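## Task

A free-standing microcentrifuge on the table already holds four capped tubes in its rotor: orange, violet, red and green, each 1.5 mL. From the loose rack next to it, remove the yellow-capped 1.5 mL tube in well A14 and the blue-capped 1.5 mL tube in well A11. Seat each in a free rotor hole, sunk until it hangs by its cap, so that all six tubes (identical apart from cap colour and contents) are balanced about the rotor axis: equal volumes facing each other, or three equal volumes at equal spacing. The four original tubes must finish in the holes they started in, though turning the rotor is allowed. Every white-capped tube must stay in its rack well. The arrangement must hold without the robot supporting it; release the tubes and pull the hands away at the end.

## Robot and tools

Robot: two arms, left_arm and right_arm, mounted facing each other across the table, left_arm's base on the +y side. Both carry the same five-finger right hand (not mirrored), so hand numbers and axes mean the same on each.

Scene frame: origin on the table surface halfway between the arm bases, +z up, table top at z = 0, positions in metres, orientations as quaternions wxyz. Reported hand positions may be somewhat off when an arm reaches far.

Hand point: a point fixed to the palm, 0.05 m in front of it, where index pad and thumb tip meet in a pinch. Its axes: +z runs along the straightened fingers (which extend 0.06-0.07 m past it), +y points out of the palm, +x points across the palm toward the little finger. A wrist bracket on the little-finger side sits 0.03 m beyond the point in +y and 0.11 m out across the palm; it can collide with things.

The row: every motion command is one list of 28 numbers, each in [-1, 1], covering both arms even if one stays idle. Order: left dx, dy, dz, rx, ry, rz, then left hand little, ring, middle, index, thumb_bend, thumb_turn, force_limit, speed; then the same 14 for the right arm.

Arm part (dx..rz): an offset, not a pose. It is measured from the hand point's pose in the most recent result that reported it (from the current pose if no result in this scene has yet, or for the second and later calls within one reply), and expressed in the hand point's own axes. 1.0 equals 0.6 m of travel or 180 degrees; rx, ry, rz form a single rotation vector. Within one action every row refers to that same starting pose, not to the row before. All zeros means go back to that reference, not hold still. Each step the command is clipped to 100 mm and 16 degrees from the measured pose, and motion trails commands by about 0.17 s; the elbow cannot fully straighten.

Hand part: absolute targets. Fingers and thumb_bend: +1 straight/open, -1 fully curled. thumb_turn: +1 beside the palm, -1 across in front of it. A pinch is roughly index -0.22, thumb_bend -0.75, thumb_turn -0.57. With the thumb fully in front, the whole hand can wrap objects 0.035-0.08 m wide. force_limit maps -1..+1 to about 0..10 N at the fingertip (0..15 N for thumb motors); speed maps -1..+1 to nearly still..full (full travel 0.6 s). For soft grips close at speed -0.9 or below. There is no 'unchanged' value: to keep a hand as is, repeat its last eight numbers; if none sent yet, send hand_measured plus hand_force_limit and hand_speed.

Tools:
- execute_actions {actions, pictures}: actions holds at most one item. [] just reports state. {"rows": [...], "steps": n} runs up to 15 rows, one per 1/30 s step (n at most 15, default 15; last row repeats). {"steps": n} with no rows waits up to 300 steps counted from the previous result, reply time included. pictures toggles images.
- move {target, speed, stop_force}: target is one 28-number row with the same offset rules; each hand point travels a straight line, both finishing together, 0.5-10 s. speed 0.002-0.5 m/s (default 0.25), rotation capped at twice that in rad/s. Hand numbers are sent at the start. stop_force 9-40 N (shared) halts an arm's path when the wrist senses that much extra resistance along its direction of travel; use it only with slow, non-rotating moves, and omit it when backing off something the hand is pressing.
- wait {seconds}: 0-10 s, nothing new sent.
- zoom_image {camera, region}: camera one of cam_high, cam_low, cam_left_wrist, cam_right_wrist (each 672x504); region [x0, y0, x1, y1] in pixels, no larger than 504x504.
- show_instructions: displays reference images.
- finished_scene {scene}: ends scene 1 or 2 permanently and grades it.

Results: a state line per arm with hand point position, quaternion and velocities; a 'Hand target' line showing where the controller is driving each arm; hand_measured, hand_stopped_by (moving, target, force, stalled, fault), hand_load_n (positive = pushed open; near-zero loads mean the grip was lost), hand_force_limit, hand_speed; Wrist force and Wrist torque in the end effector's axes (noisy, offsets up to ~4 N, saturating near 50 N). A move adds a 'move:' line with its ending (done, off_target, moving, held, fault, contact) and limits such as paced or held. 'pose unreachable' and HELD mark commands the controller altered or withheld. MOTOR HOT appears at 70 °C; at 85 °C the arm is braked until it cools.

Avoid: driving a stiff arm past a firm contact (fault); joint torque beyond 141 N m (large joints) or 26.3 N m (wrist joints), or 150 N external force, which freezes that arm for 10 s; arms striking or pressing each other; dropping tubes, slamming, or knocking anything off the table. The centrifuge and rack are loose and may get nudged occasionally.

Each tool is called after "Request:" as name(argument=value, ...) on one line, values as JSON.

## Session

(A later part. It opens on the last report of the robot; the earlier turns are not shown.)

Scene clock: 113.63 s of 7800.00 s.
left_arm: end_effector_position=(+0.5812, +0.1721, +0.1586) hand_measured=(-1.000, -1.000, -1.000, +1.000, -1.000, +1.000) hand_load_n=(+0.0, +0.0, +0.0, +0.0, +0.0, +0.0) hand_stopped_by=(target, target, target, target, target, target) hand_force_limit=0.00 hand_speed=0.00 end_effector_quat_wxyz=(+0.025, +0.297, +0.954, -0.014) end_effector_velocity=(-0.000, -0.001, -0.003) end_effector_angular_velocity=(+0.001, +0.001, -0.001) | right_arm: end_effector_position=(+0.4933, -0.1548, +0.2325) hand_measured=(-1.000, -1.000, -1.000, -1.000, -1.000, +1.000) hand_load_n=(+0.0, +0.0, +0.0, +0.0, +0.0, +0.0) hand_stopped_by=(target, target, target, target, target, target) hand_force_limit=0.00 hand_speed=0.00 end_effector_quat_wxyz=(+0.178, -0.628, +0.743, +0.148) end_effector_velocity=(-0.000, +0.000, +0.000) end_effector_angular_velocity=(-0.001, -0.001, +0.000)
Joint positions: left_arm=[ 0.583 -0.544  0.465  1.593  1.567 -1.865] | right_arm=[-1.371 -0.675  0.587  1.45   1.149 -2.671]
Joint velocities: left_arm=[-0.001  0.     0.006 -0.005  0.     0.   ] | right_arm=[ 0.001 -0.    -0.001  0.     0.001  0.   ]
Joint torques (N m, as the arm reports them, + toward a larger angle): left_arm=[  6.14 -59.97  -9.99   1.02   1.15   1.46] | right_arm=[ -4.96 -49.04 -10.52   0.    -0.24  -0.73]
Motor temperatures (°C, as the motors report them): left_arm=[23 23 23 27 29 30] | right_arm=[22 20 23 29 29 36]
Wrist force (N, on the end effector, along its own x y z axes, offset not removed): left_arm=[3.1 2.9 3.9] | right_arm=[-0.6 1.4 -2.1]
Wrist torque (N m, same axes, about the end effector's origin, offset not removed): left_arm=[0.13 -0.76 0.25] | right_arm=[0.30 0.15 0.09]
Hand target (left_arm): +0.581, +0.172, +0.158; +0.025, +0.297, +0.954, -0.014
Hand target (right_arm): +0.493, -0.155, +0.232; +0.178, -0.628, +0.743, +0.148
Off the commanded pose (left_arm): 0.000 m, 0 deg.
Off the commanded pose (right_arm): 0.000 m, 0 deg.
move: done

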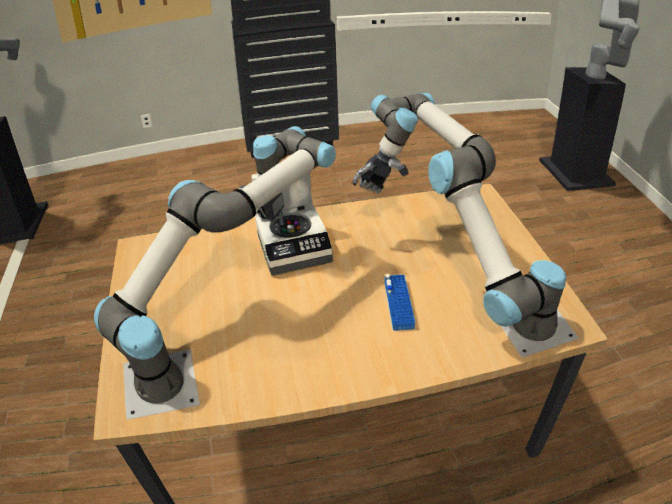

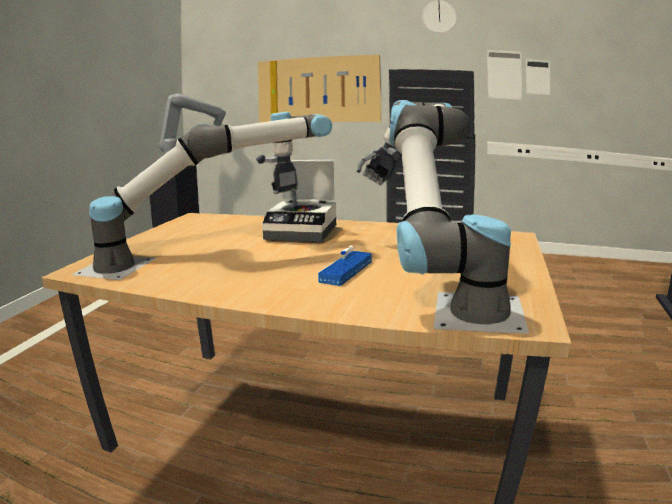

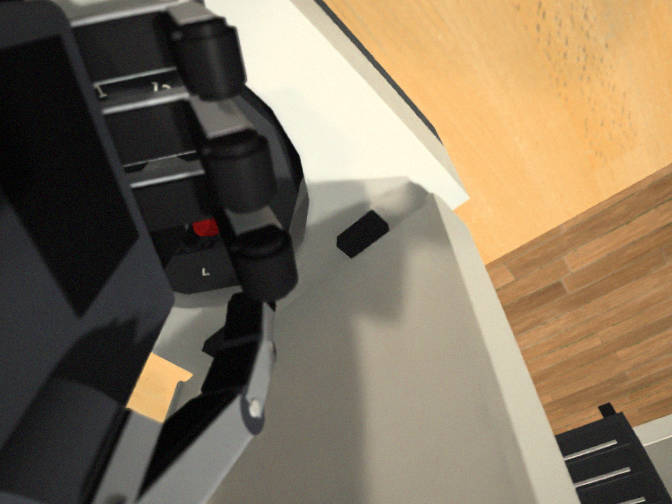

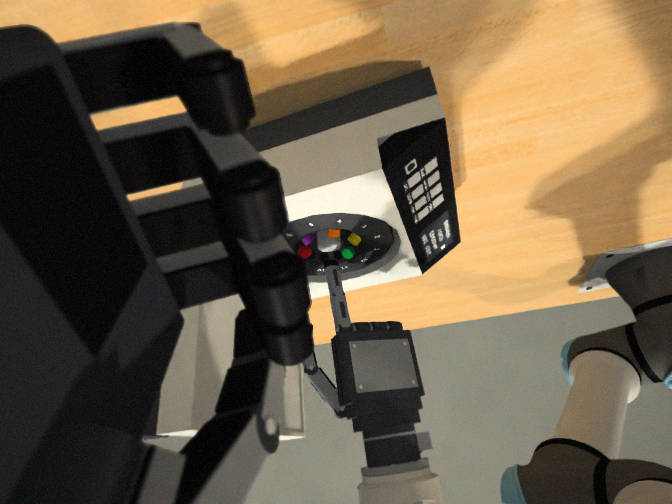

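Request:
move(target=[0.0202,-0.0182,0.0007,0,0,0,-1,-1,-1,1,-1,1,0,0,0,0,0,0,0,0,-1,-1,-1,-1,-1,1,0,0], speed=0.02, stop_force=12)

Request:
move(target=[0.0077,-0.0255,0,0,0,0,-1,-1,-1,1,-1,1,0,0,0,0,0,0,0,0,-1,-1,-1,-1,-1,1,0,0], speed=0.02, stop_force=12)

Request:
move(target=[-0.008,-0.0218,0.0007,0,0,0,-1,-1,-1,1,-1,1,0,0,0,0,0,0,0,0,-1,-1,-1,-1,-1,1,0,0], speed=0.02, stop_force=12)

Request:
move(target=[-0.016,-0.0143,0,0,0,0,-1,-1,-1,1,-1,1,0,0,0,0,0,0,0,0,-1,-1,-1,-1,-1,1,0,0], speed=0.02, stop_force=12)

Request:
move(target=[-0.0185,-0.003,0,0,0,0,-1,-1,-1,1,-1,1,0,0,0,0,0,0,0,0,-1,-1,-1,-1,-1,1,0,0], speed=0.015, stop_force=12)

Request:
zoom_image(camera="cam_right_wrist", region=[260,180,420,300])

Scene clock: 116.67 s of 7800.00 s.
left_arm: end_effector_position=(+0.5653, +0.1700, +0.1576) hand_measured=(-1.000, -1.000, -1.000, +1.000, -1.000, +1.000) hand_load_n=(+0.0, +0.0, +0.0, -0.5, +0.0, +0.0) hand_stopped_by=(target, target, target, target, target, target) hand_force_limit=0.00 hand_speed=0.00 end_effector_quat_wxyz=(+0.025, +0.297, +0.954, -0.014) end_effector_velocity=(-0.003, -0.001, -0.001) end_effector_angular_velocity=(+0.000, -0.000, -0.001) | right_arm: end_effector_position=(+0.4933, -0.1548, +0.2325) hand_measured=(-1.000, -1.000, -1.000, -1.000, -1.000, +1.000) hand_load_n=(+0.0, +0.0, +0.0, +0.0, +0.0, +0.0) hand_stopped_by=(target, target, target, target, target, target) hand_force_limit=0.00 hand_speed=0.00 end_effector_quat_wxyz=(+0.178, -0.628, +0.743, +0.148) end_effector_velocity=(+0.000, -0.001, +0.000) end_effector_angular_velocity=(+0.000, +0.001, -0.001)
Joint positions: left_arm=[ 0.562 -0.596  0.568  1.542  1.566 -1.886] | right_arm=[-1.371 -0.675  0.587  1.45   1.149 -2.671]
Joint velocities: left_arm=[-0.005 -0.006  0.013 -0.007 -0.    -0.003] | right_arm=[-0.001 -0.     0.     0.001 -0.    -0.   ]
Joint torques (N m, as the arm reports them, + toward a larger angle): left_arm=[ -8.83 -59.26 -10.6    0.95  -1.88  -1.77] | right_arm=[ -5.12 -50.78  -9.7   -0.07  -0.07  -0.7 ]
Motor temperatures (°C, as the motors report them): left_arm=[23 23 23 27 29 30] | right_arm=[22 20 23 29 29 36]
Wrist force (N, on the end effector, along its own x y z axes, offset not removed): left_arm=[0.6 4.0 -0.2] | right_arm=[5.1 -0.8 -0.3]
Wrist torque (N m, same axes, about the end effector's origin, offset not removed): left_arm=[0.48 -0.21 0.12] | right_arm=[-0.14 -0.64 0.39]
Hand target (left_arm): +0.565, +0.170, +0.158; +0.025, +0.297, +0.954, -0.014
Hand target (right_arm): +0.493, -0.155, +0.232; +0.178, -0.628, +0.743, +0.148
Off the commanded pose (left_arm): 0.000 m, 0 deg.
Off the commanded pose (right_arm): 0.000 m, 0 deg.
move: done

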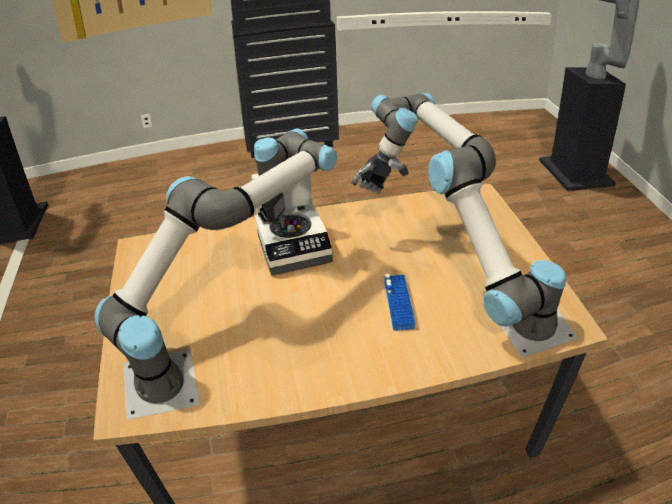

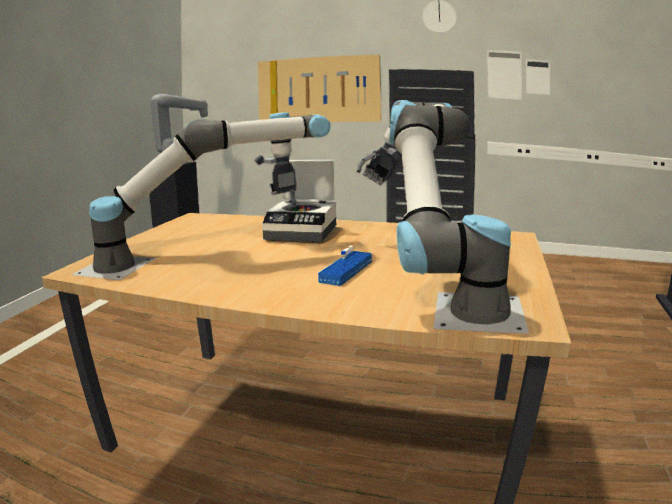

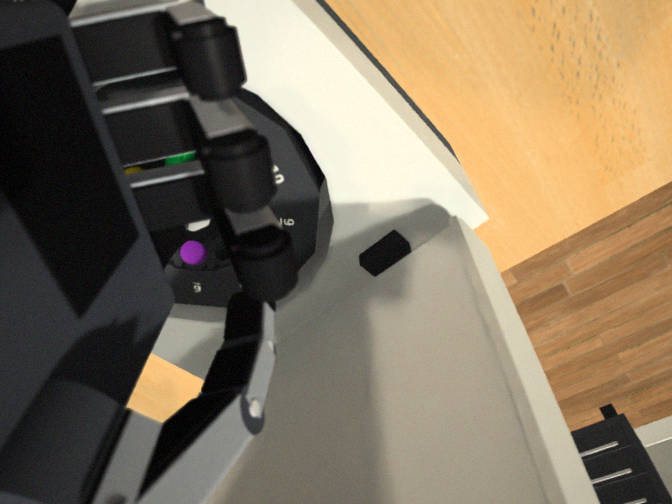

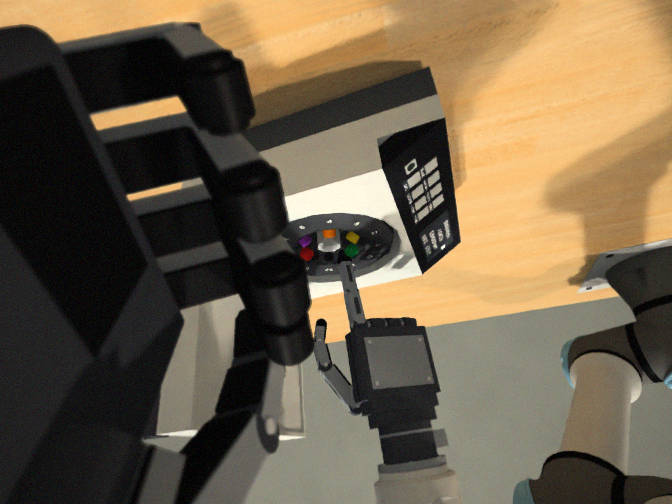

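Scene clock: 117.77 s of 7800.00 s.
left_arm: end_effector_position=(+0.5529, +0.1601, +0.1576) hand_measured=(-1.000, -1.000, -1.000, +1.000, -1.000, +1.000) hand_load_n=(+0.0, +0.0, +0.0, -0.5, +0.0, +0.0) hand_stopped_by=(target, target, target, target, target, target) hand_force_limit=0.00 hand_speed=0.00 end_effector_quat_wxyz=(+0.025, +0.297, +0.954, -0.014) end_effector_velocity=(-0.002, -0.001, +0.000) end_effector_angular_velocity=(+0.000, -0.000, +0.000) | right_arm: end_effector_position=(+0.4933, -0.1548, +0.2325) hand_measured=(-1.000, -1.000, -1.000, -1.000, -1.000, +1.000) hand_load_n=(+0.0, +0.0, +0.0, +0.0, +0.0, +0.0) hand_stopped_by=(target, target, target, target, target, target) hand_force_limit=0.00 hand_speed=0.00 end_effector_quat_wxyz=(+0.178, -0.628, +0.743, +0.148) end_effector_velocity=(-0.000, +0.001, -0.000) end_effector_angular_velocity=(+0.000, +0.000, +0.001)
Joint positions: left_arm=[ 0.537 -0.608  0.59   1.532  1.564 -1.911] | right_arm=[-1.371 -0.675  0.587  1.45   1.149 -2.671]
Joint velocities: left_arm=[-0.003 -0.002  0.003 -0.001 -0.    -0.003] | right_arm=[ 0.001 -0.     0.    -0.    -0.     0.   ]
Joint torques (N m, as the arm reports them, + toward a larger angle): left_arm=[ -9.93 -57.1   -9.07   0.7   -1.82  -1.72] | right_arm=[ -5.   -50.46  -9.69  -0.04  -0.25  -0.69]
Motor temperatures (°C, as the motors report them): left_arm=[23 23 23 27 29 30] | right_arm=[22 20 23 29 29 36]
Wrist force (N, on the end effector, along its own x y z axes, offset not removed): left_arm=[-0.7 2.0 -0.2] | right_arm=[2.2 1.4 -2.8]
Wrist torque (N m, same axes, about the end effector's origin, offset not removed): left_arm=[0.14 -0.05 0.06] | right_arm=[0.36 -0.13 0.51]
Hand target (left_arm): +0.553, +0.160, +0.158; +0.025, +0.297, +0.954, -0.014
Hand target (right_arm): +0.493, -0.155, +0.232; +0.178, -0.628, +0.743, +0.148
Off the commanded pose (left_arm): 0.000 m, 0 deg.
Off the commanded pose (right_arm): 0.000 m, 0 deg.
move: done

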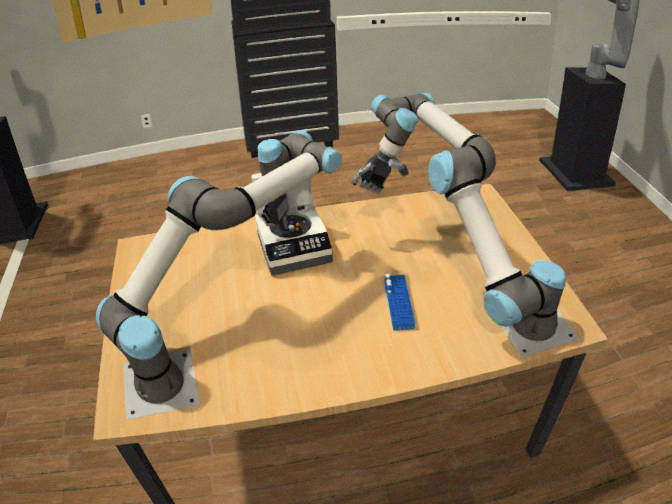

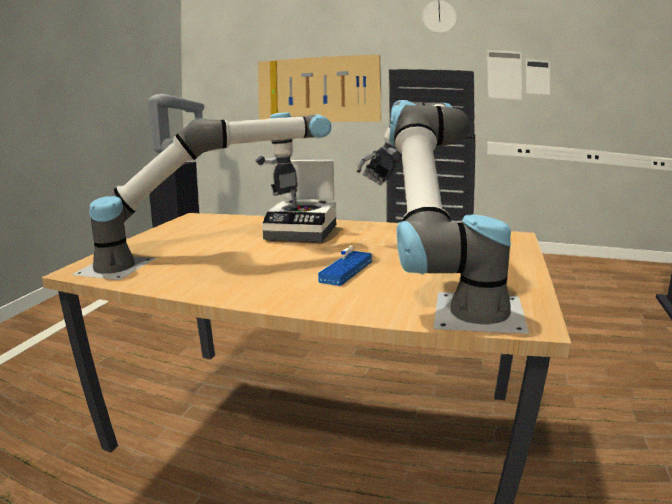

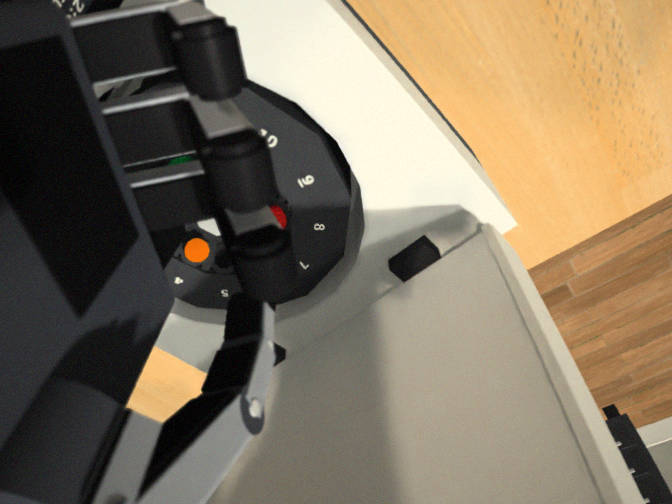

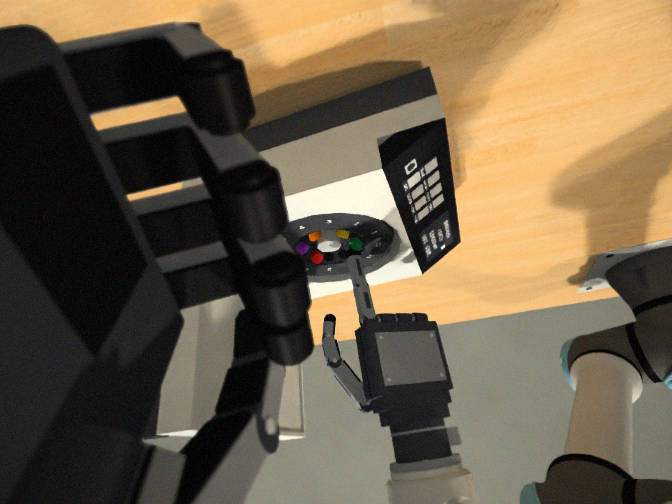

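Scene clock: 118.77 s of 7800.00 s.
left_arm: end_effector_position=(+0.5495, +0.1468, +0.1576) hand_measured=(-1.000, -1.000, -1.000, +1.000, -1.000, +1.000) hand_load_n=(+0.0, +0.0, +0.0, -1.0, +0.0, +0.0) hand_stopped_by=(target, target, target, target, target, target) hand_force_limit=0.00 hand_speed=0.00 end_effector_quat_wxyz=(+0.025, +0.297, +0.954, -0.014) end_effector_velocity=(-0.000, -0.002, +0.000) end_effector_angular_velocity=(+0.000, +0.000, +0.000) | right_arm: end_effector_position=(+0.4933, -0.1548, +0.2325) hand_measured=(-1.000, -1.000, -1.000, -1.000, -1.000, +1.000) hand_load_n=(+0.0, +0.0, +0.0, +0.0, +0.0, +0.0) hand_stopped_by=(target, target, target, target, target, target) hand_force_limit=0.00 hand_speed=0.00 end_effector_quat_wxyz=(+0.178, -0.628, +0.743, +0.148) end_effector_velocity=(+0.000, +0.000, +0.000) end_effector_angular_velocity=(+0.000, -0.001, +0.000)
Joint positions: left_arm=[ 0.521 -0.578  0.535  1.558  1.563 -1.927] | right_arm=[-1.371 -0.675  0.587  1.45   1.149 -2.671]
Joint velocities: left_arm=[-0.002  0.005 -0.01   0.006 -0.    -0.002] | right_arm=[ 0.001 -0.    -0.001  0.     0.     0.   ]
Joint torques (N m, as the arm reports them, + toward a larger angle): left_arm=[-11.32 -41.57 -26.15   3.97  -1.5   -1.88] | right_arm=[ -5.45 -50.15 -10.08   0.01  -0.12  -0.92]
Motor temperatures (°C, as the motors report them): left_arm=[23 23 23 27 29 30] | right_arm=[22 20 23 29 29 36]
Wrist force (N, on the end effector, along its own x y z axes, offset not removed): left_arm=[-0.5 3.2 2.0] | right_arm=[2.4 -0.6 -1.3]
Wrist torque (N m, same axes, about the end effector's origin, offset not removed): left_arm=[0.24 -0.15 -0.11] | right_arm=[0.14 -0.27 0.36]
Hand target (left_arm): +0.549, +0.147, +0.158; +0.025, +0.297, +0.954, -0.014
Hand target (right_arm): +0.493, -0.155, +0.232; +0.178, -0.628, +0.743, +0.148
Off the commanded pose (left_arm): 0.000 m, 0 deg.
Off the commanded pose (right_arm): 0.000 m, 0 deg.
move: done

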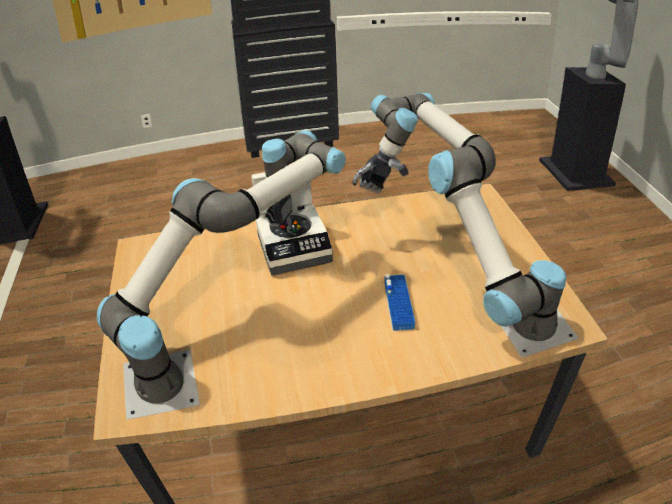

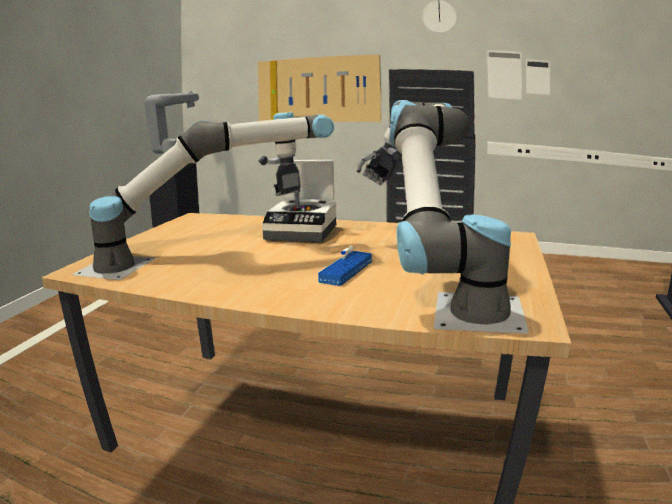

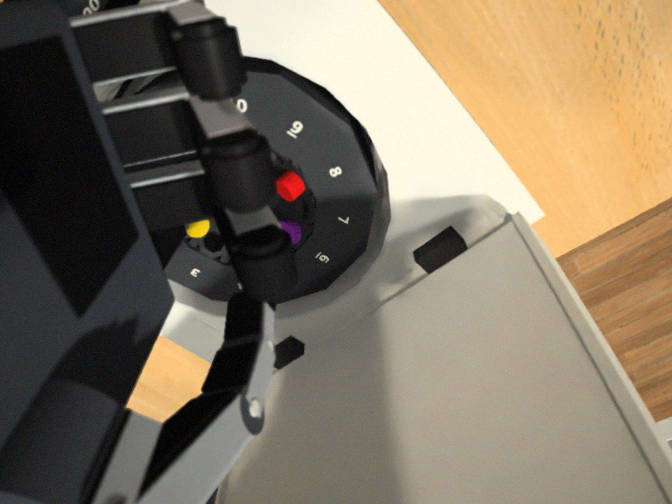

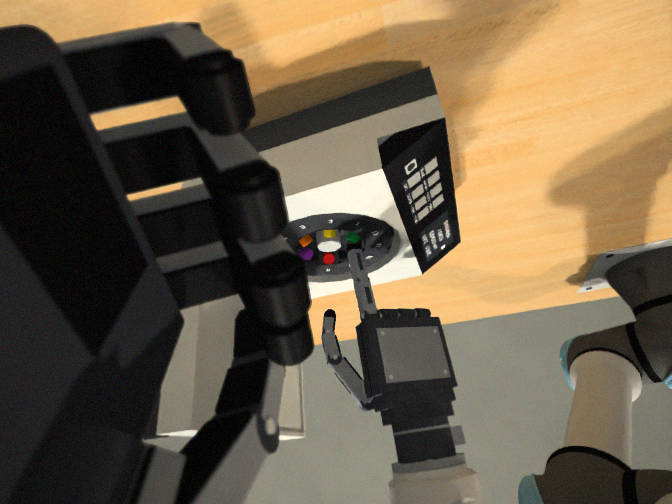

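Scene clock: 119.70 s of 7800.00 s.
left_arm: end_effector_position=(+0.5524, +0.1346, +0.1582) hand_measured=(-1.000, -1.000, -1.000, +1.000, -1.000, +1.000) hand_load_n=(+0.0, +0.0, +0.0, -1.5, +0.0, +0.0) hand_stopped_by=(target, target, target, target, target, target) hand_force_limit=0.00 hand_speed=0.00 end_effector_quat_wxyz=(+0.025, +0.297, +0.954, -0.014) end_effector_velocity=(+0.000, -0.002, -0.000) end_effector_angular_velocity=(+0.002, +0.002, -0.000) | right_arm: end_effector_position=(+0.4933, -0.1548, +0.2325) hand_measured=(-1.000, -1.000, -1.000, -1.000, -1.000, +1.000) hand_load_n=(+0.0, +0.0, +0.0, +0.0, +0.0, +0.0) hand_stopped_by=(target, target, target, target, target, target) hand_force_limit=0.00 hand_speed=0.00 end_effector_quat_wxyz=(+0.178, -0.628, +0.743, +0.148) end_effector_velocity=(+0.000, -0.000, -0.001) end_effector_angular_velocity=(-0.001, +0.000, -0.000)
Joint positions: left_arm=[ 0.514 -0.524  0.428  1.61   1.563 -1.934] | right_arm=[-1.371 -0.675  0.587  1.45   1.149 -2.671]
Joint velocities: left_arm=[-0.001  0.015 -0.028  0.016  0.001 -0.001] | right_arm=[-0.     0.     0.001 -0.001  0.001  0.   ]
Joint torques (N m, as the arm reports them, + toward a larger angle): left_arm=[-11.11 -43.26 -25.49   3.49  -0.65  -1.7 ] | right_arm=[ -5.76 -50.67 -10.01  -0.11  -0.35  -0.58]
Motor temperatures (°C, as the motors report them): left_arm=[23 23 23 27 29 30] | right_arm=[22 20 23 29 29 36]
Wrist force (N, on the end effector, along its own x y z axes, offset not removed): left_arm=[1.6 4.6 -0.6] | right_arm=[2.6 2.3 -2.5]
Wrist torque (N m, same axes, about the end effector's origin, offset not removed): left_arm=[0.51 -0.36 0.12] | right_arm=[0.64 -0.39 0.44]
Hand target (left_arm): +0.552, +0.134, +0.158; +0.025, +0.297, +0.954, -0.014
Hand target (right_arm): +0.493, -0.155, +0.232; +0.178, -0.628, +0.743, +0.148
Off the commanded pose (left_arm): 0.000 m, 0 deg.
Off the commanded pose (right_arm): 0.000 m, 0 deg.
move: done

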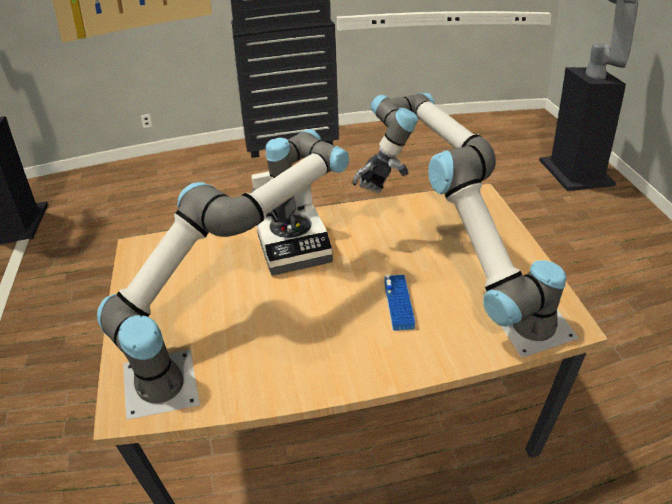

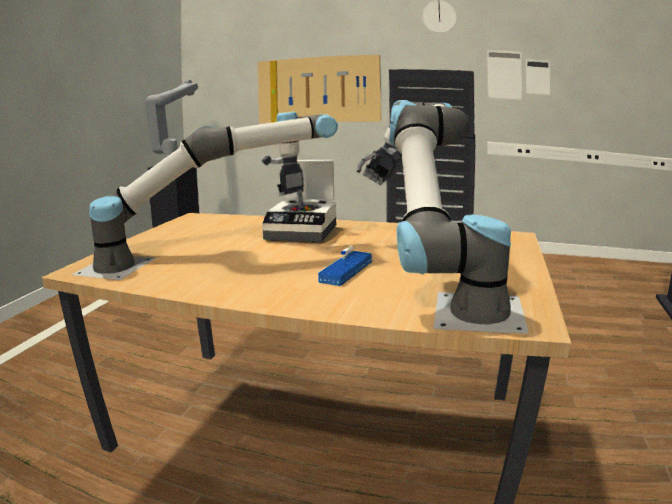

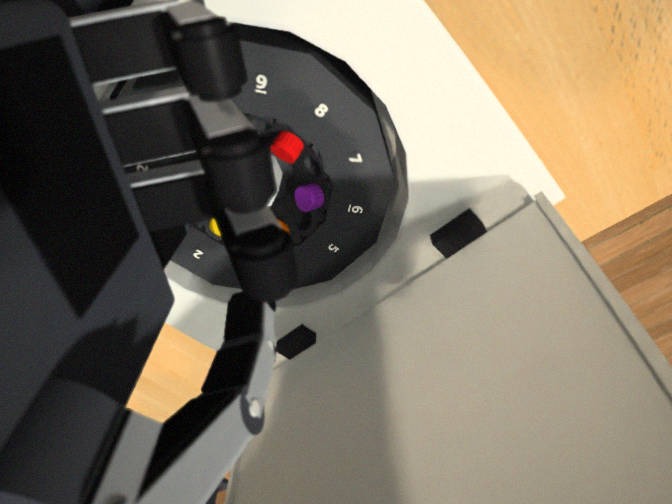

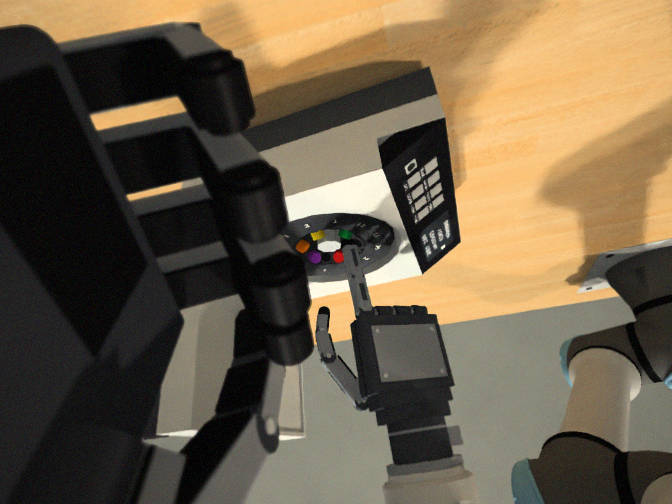

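Scene clock: 120.70 s of 7800.00 s.
left_arm: end_effector_position=(+0.5603, +0.1271, +0.1588) hand_measured=(-1.000, -1.000, -1.000, +1.000, -1.000, +1.000) hand_load_n=(+0.0, +0.0, +0.0, -0.5, +0.0, +0.0) hand_stopped_by=(target, target, target, target, target, target) hand_force_limit=0.00 hand_speed=0.00 end_effector_quat_wxyz=(+0.025, +0.297, +0.954, -0.014) end_effector_velocity=(+0.002, -0.002, +0.001) end_effector_angular_velocity=(+0.002, +0.002, +0.002) | right_arm: end_effector_position=(+0.4933, -0.1548, +0.2325) hand_measured=(-1.000, -1.000, -1.000, -1.000, -1.000, +1.000) hand_load_n=(+0.0, +0.0, +0.0, +0.0, +0.0, +0.0) hand_stopped_by=(target, target, target, target, target, target) hand_force_limit=0.00 hand_speed=0.00 end_effector_quat_wxyz=(+0.178, -0.628, +0.743, +0.148) end_effector_velocity=(+0.000, -0.000, +0.000) end_effector_angular_velocity=(-0.001, +0.000, -0.000)
Joint positions: left_arm=[ 0.517 -0.45   0.28   1.683  1.563 -1.93 ] | right_arm=[-1.371 -0.675  0.587  1.45   1.149 -2.671]
Joint velocities: left_arm=[ 0.001  0.031 -0.064  0.036  0.    -0.   ] | right_arm=[-0.     0.    -0.001  0.001  0.001 -0.   ]
Joint torques (N m, as the arm reports them, + toward a larger angle): left_arm=[ 10.21 -45.7  -27.2    3.7    0.02   1.84] | right_arm=[ -5.24 -50.75 -10.67  -0.08  -0.12  -0.71]
Motor temperatures (°C, as the motors report them): left_arm=[23 23 23 27 29 30] | right_arm=[22 20 23 29 29 36]
Wrist force (N, on the end effector, along its own x y z axes, offset not removed): left_arm=[-0.3 2.0 0.0] | right_arm=[4.8 4.1 -2.6]
Wrist torque (N m, same axes, about the end effector's origin, offset not removed): left_arm=[0.14 0.06 0.04] | right_arm=[0.78 -0.65 0.60]
Hand target (left_arm): +0.560, +0.127, +0.159; +0.025, +0.297, +0.954, -0.014
Hand target (right_arm): +0.493, -0.155, +0.232; +0.178, -0.628, +0.743, +0.148
Off the commanded pose (left_arm): 0.000 m, 0 deg.
Off the commanded pose (right_arm): 0.000 m, 0 deg.
move: done

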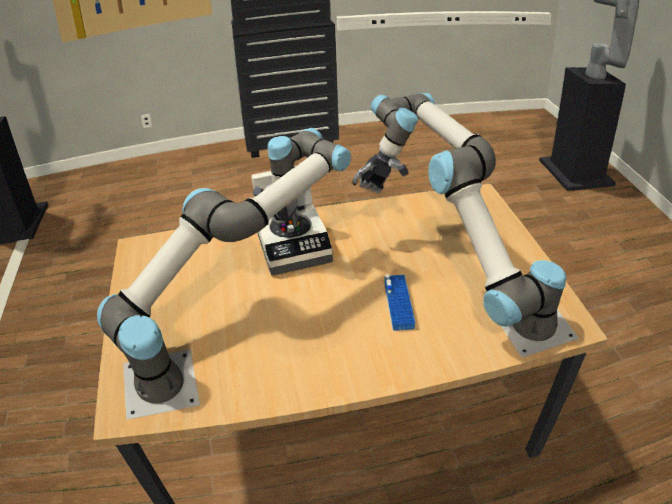

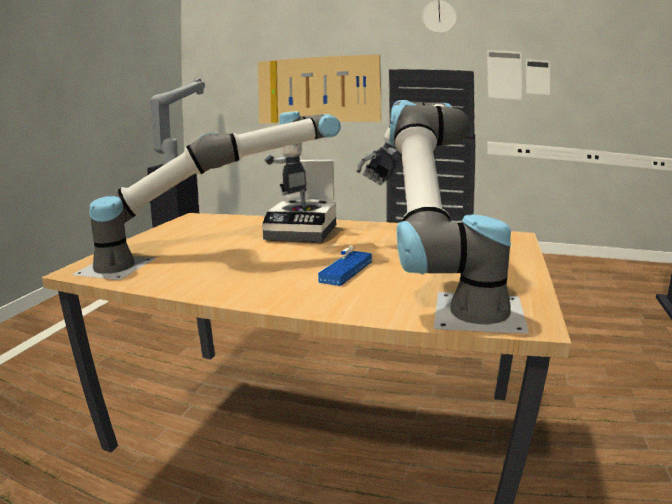

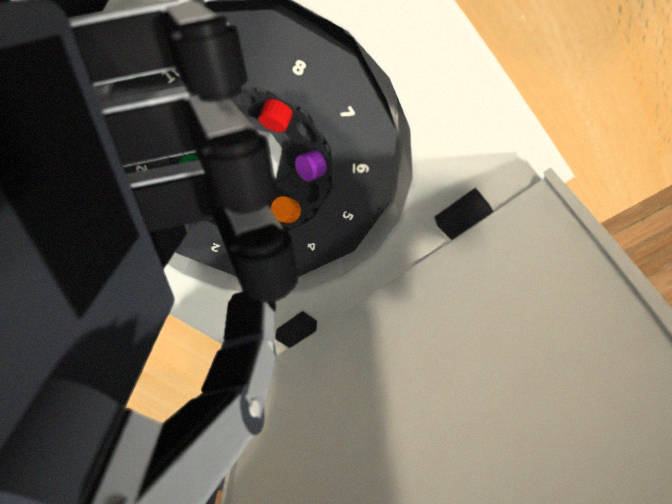

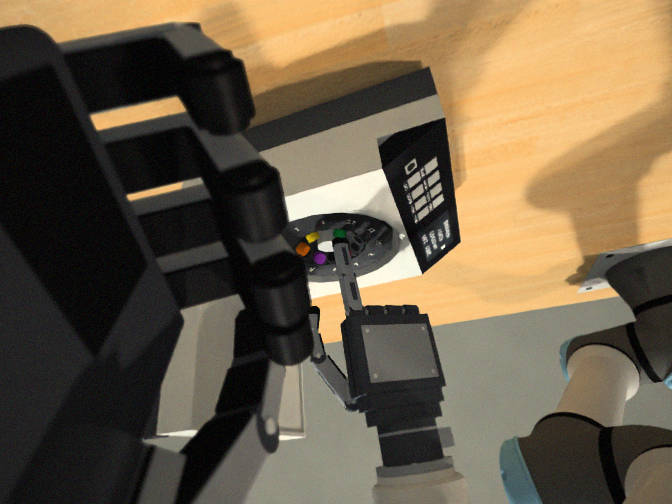

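Region (260, 180, 420, 300) of cam_right_wrist's 672x504 image, scaled by 3.150, with more detail than that image has; it fills the top 378 rows of this view, and the rest is white.

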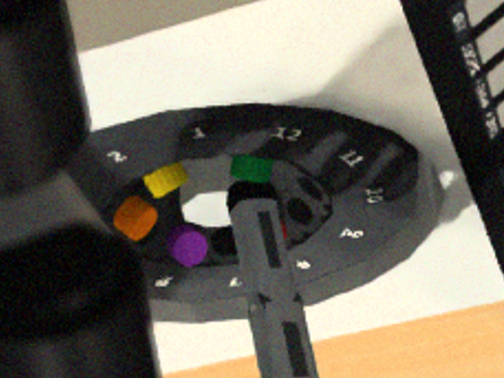

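Request:
execute_actions(actions=[])

Scene clock: 123.80 s of 7800.00 s.
left_arm: end_effector_position=(+0.5604, +0.1268, +0.1588) hand_measured=(-1.000, -1.000, -1.000, +1.000, -1.000, +1.000) hand_load_n=(+0.0, +0.0, +0.0, -0.5, +0.0, +0.0) hand_stopped_by=(target, target, target, target, target, target) hand_force_limit=0.00 hand_speed=0.00 end_effector_quat_wxyz=(+0.025, +0.297, +0.954, -0.014) end_effector_velocity=(+0.000, +0.000, +0.000) end_effector_angular_velocity=(-0.000, -0.001, +0.001) | right_arm: end_effector_position=(+0.4933, -0.1548, +0.2325) hand_measured=(-1.000, -1.000, -1.000, -1.000, -1.000, +1.000) hand_load_n=(+0.0, +0.0, +0.0, +0.0, +0.0, +0.0) hand_stopped_by=(target, target, target, target, target, target) hand_force_limit=0.00 hand_speed=0.00 end_effector_quat_wxyz=(+0.178, -0.628, +0.743, +0.148) end_effector_velocity=(+0.000, -0.000, +0.000) end_effector_angular_velocity=(+0.001, -0.001, -0.000)
Joint positions: left_arm=[ 0.517 -0.446  0.274  1.687  1.563 -1.93 ] | right_arm=[-1.371 -0.675  0.587  1.45   1.149 -2.671]
Joint velocities: left_arm=[ 0.     0.    -0.001 -0.    -0.001 -0.   ] | right_arm=[-0.    -0.    -0.001 -0.    -0.     0.   ]
Joint torques (N m, as the arm reports them, + toward a larger angle): left_arm=[  9.77 -44.9  -26.58   3.38   1.91  -1.85] | right_arm=[ -4.78 -50.88  -9.44   0.14  -0.22  -0.81]
Motor temperatures (°C, as the motors report them): left_arm=[23 23 23 27 29 30] | right_arm=[22 20 23 29 29 36]
Wrist force (N, on the end effector, along its own x y z axes, offset not removed): left_arm=[0.2 2.7 0.4] | right_arm=[0.8 5.4 -2.3]
Wrist torque (N m, same axes, about the end effector's origin, offset not removed): left_arm=[0.35 0.11 0.04] | right_arm=[0.90 -0.04 0.37]
Hand target (left_arm): +0.560, +0.127, +0.159; +0.025, +0.297, +0.954, -0.014
Hand target (right_arm): +0.493, -0.155, +0.232; +0.178, -0.628, +0.743, +0.148
Off the commanded pose (left_arm): 0.000 m, 0 deg.
Off the commanded pose (right_arm): 0.000 m, 0 deg.
Steps of this call (steps 1 to 93: nothing new was sent). Readings (end_effector_position | what the end effector reports):
1: left_arm (+0.5604, +0.1270, +0.1588) | right_arm (+0.4933, -0.1548, +0.2325) | left_arm hand_measured=(-1.000, -1.000, -1.000, +1.000, -1.000, +1.000) hand_load_n=(+0.0, +0.0, +0.0, -0.5, +0.0, +0.0) hand_stopped_by=(target, target, target, target, target, target) hand_force_limit=0.00 hand_speed=0.00 | right_arm hand_measured=(-1.000, -1.000, -1.000, -1.000, -1.000, +1.000) hand_load_n=(+0.0, +0.0, +0.0, +0.0, +0.0, +0.0) hand_stopped_by=(target, target, target, target, target, target) hand_force_limit=0.00 hand_speed=0.00
2: left_arm (+0.5604, +0.1270, +0.1588) | right_arm (+0.4933, -0.1548, +0.2325) | left_arm hand_measured=(-1.000, -1.000, -1.000, +1.000, -1.000, +1.000) hand_load_n=(+0.0, +0.0, +0.0, -0.5, +0.0, +0.0) hand_stopped_by=(target, target, target, target, target, target) hand_force_limit=0.00 hand_speed=0.00 | right_arm hand_measured=(-1.000, -1.000, -1.000, -1.000, -1.000, +1.000) hand_load_n=(+0.0, +0.0, +0.0, +0.0, +0.0, +0.0) hand_stopped_by=(target, target, target, target, target, target) hand_force_limit=0.00 hand_speed=0.00
4: left_arm (+0.5605, +0.1269, +0.1588) | right_arm (+0.4933, -0.1548, +0.2325) | left_arm hand_measured=(-1.000, -1.000, -1.000, +1.000, -1.000, +1.000) hand_load_n=(+0.0, +0.0, +0.0, -0.5, +0.0, +0.0) hand_stopped_by=(target, target, target, target, target, target) hand_force_limit=0.00 hand_speed=0.00 | right_arm hand_measured=(-1.000, -1.000, -1.000, -1.000, -1.000, +1.000) hand_load_n=(+0.0, +0.0, +0.0, +0.0, +0.0, +0.0) hand_stopped_by=(target, target, target, target, target, target) hand_force_limit=0.00 hand_speed=0.00
8: left_arm (+0.5605, +0.1269, +0.1588) | right_arm (+0.4933, -0.1548, +0.2325) | left_arm hand_measured=(-1.000, -1.000, -1.000, +1.000, -1.000, +1.000) hand_load_n=(+0.0, +0.0, +0.0, -0.5, +0.0, +0.0) hand_stopped_by=(target, target, target, target, target, target) hand_force_limit=0.00 hand_speed=0.00 | right_arm hand_measured=(-1.000, -1.000, -1.000, -1.000, -1.000, +1.000) hand_load_n=(+0.0, +0.0, +0.0, +0.0, +0.0, +0.0) hand_stopped_by=(target, target, target, target, target, target) hand_force_limit=0.00 hand_speed=0.00
93: the state above

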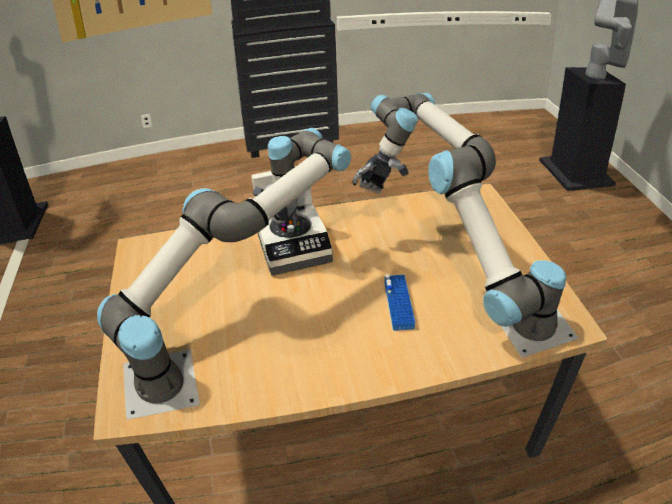

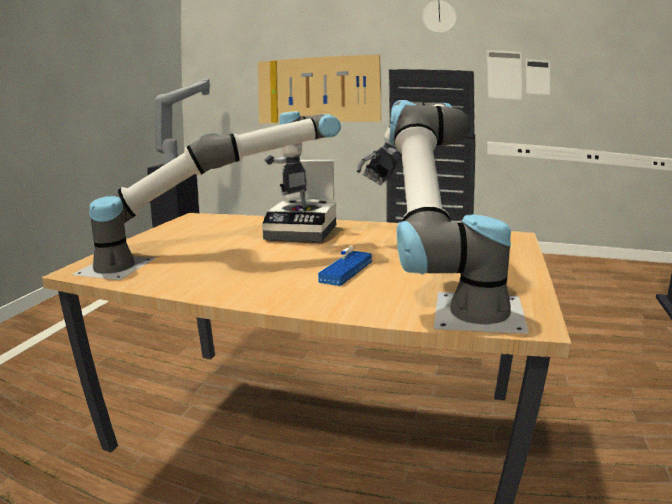

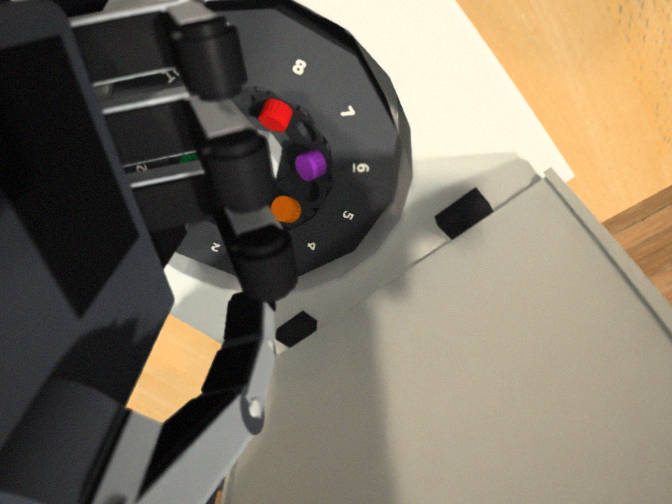

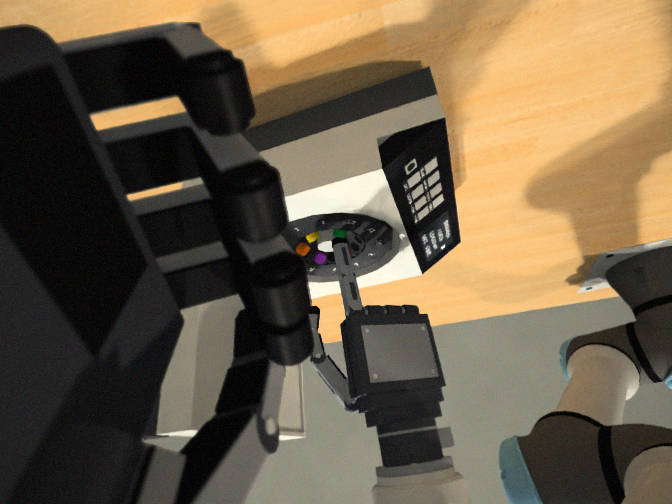

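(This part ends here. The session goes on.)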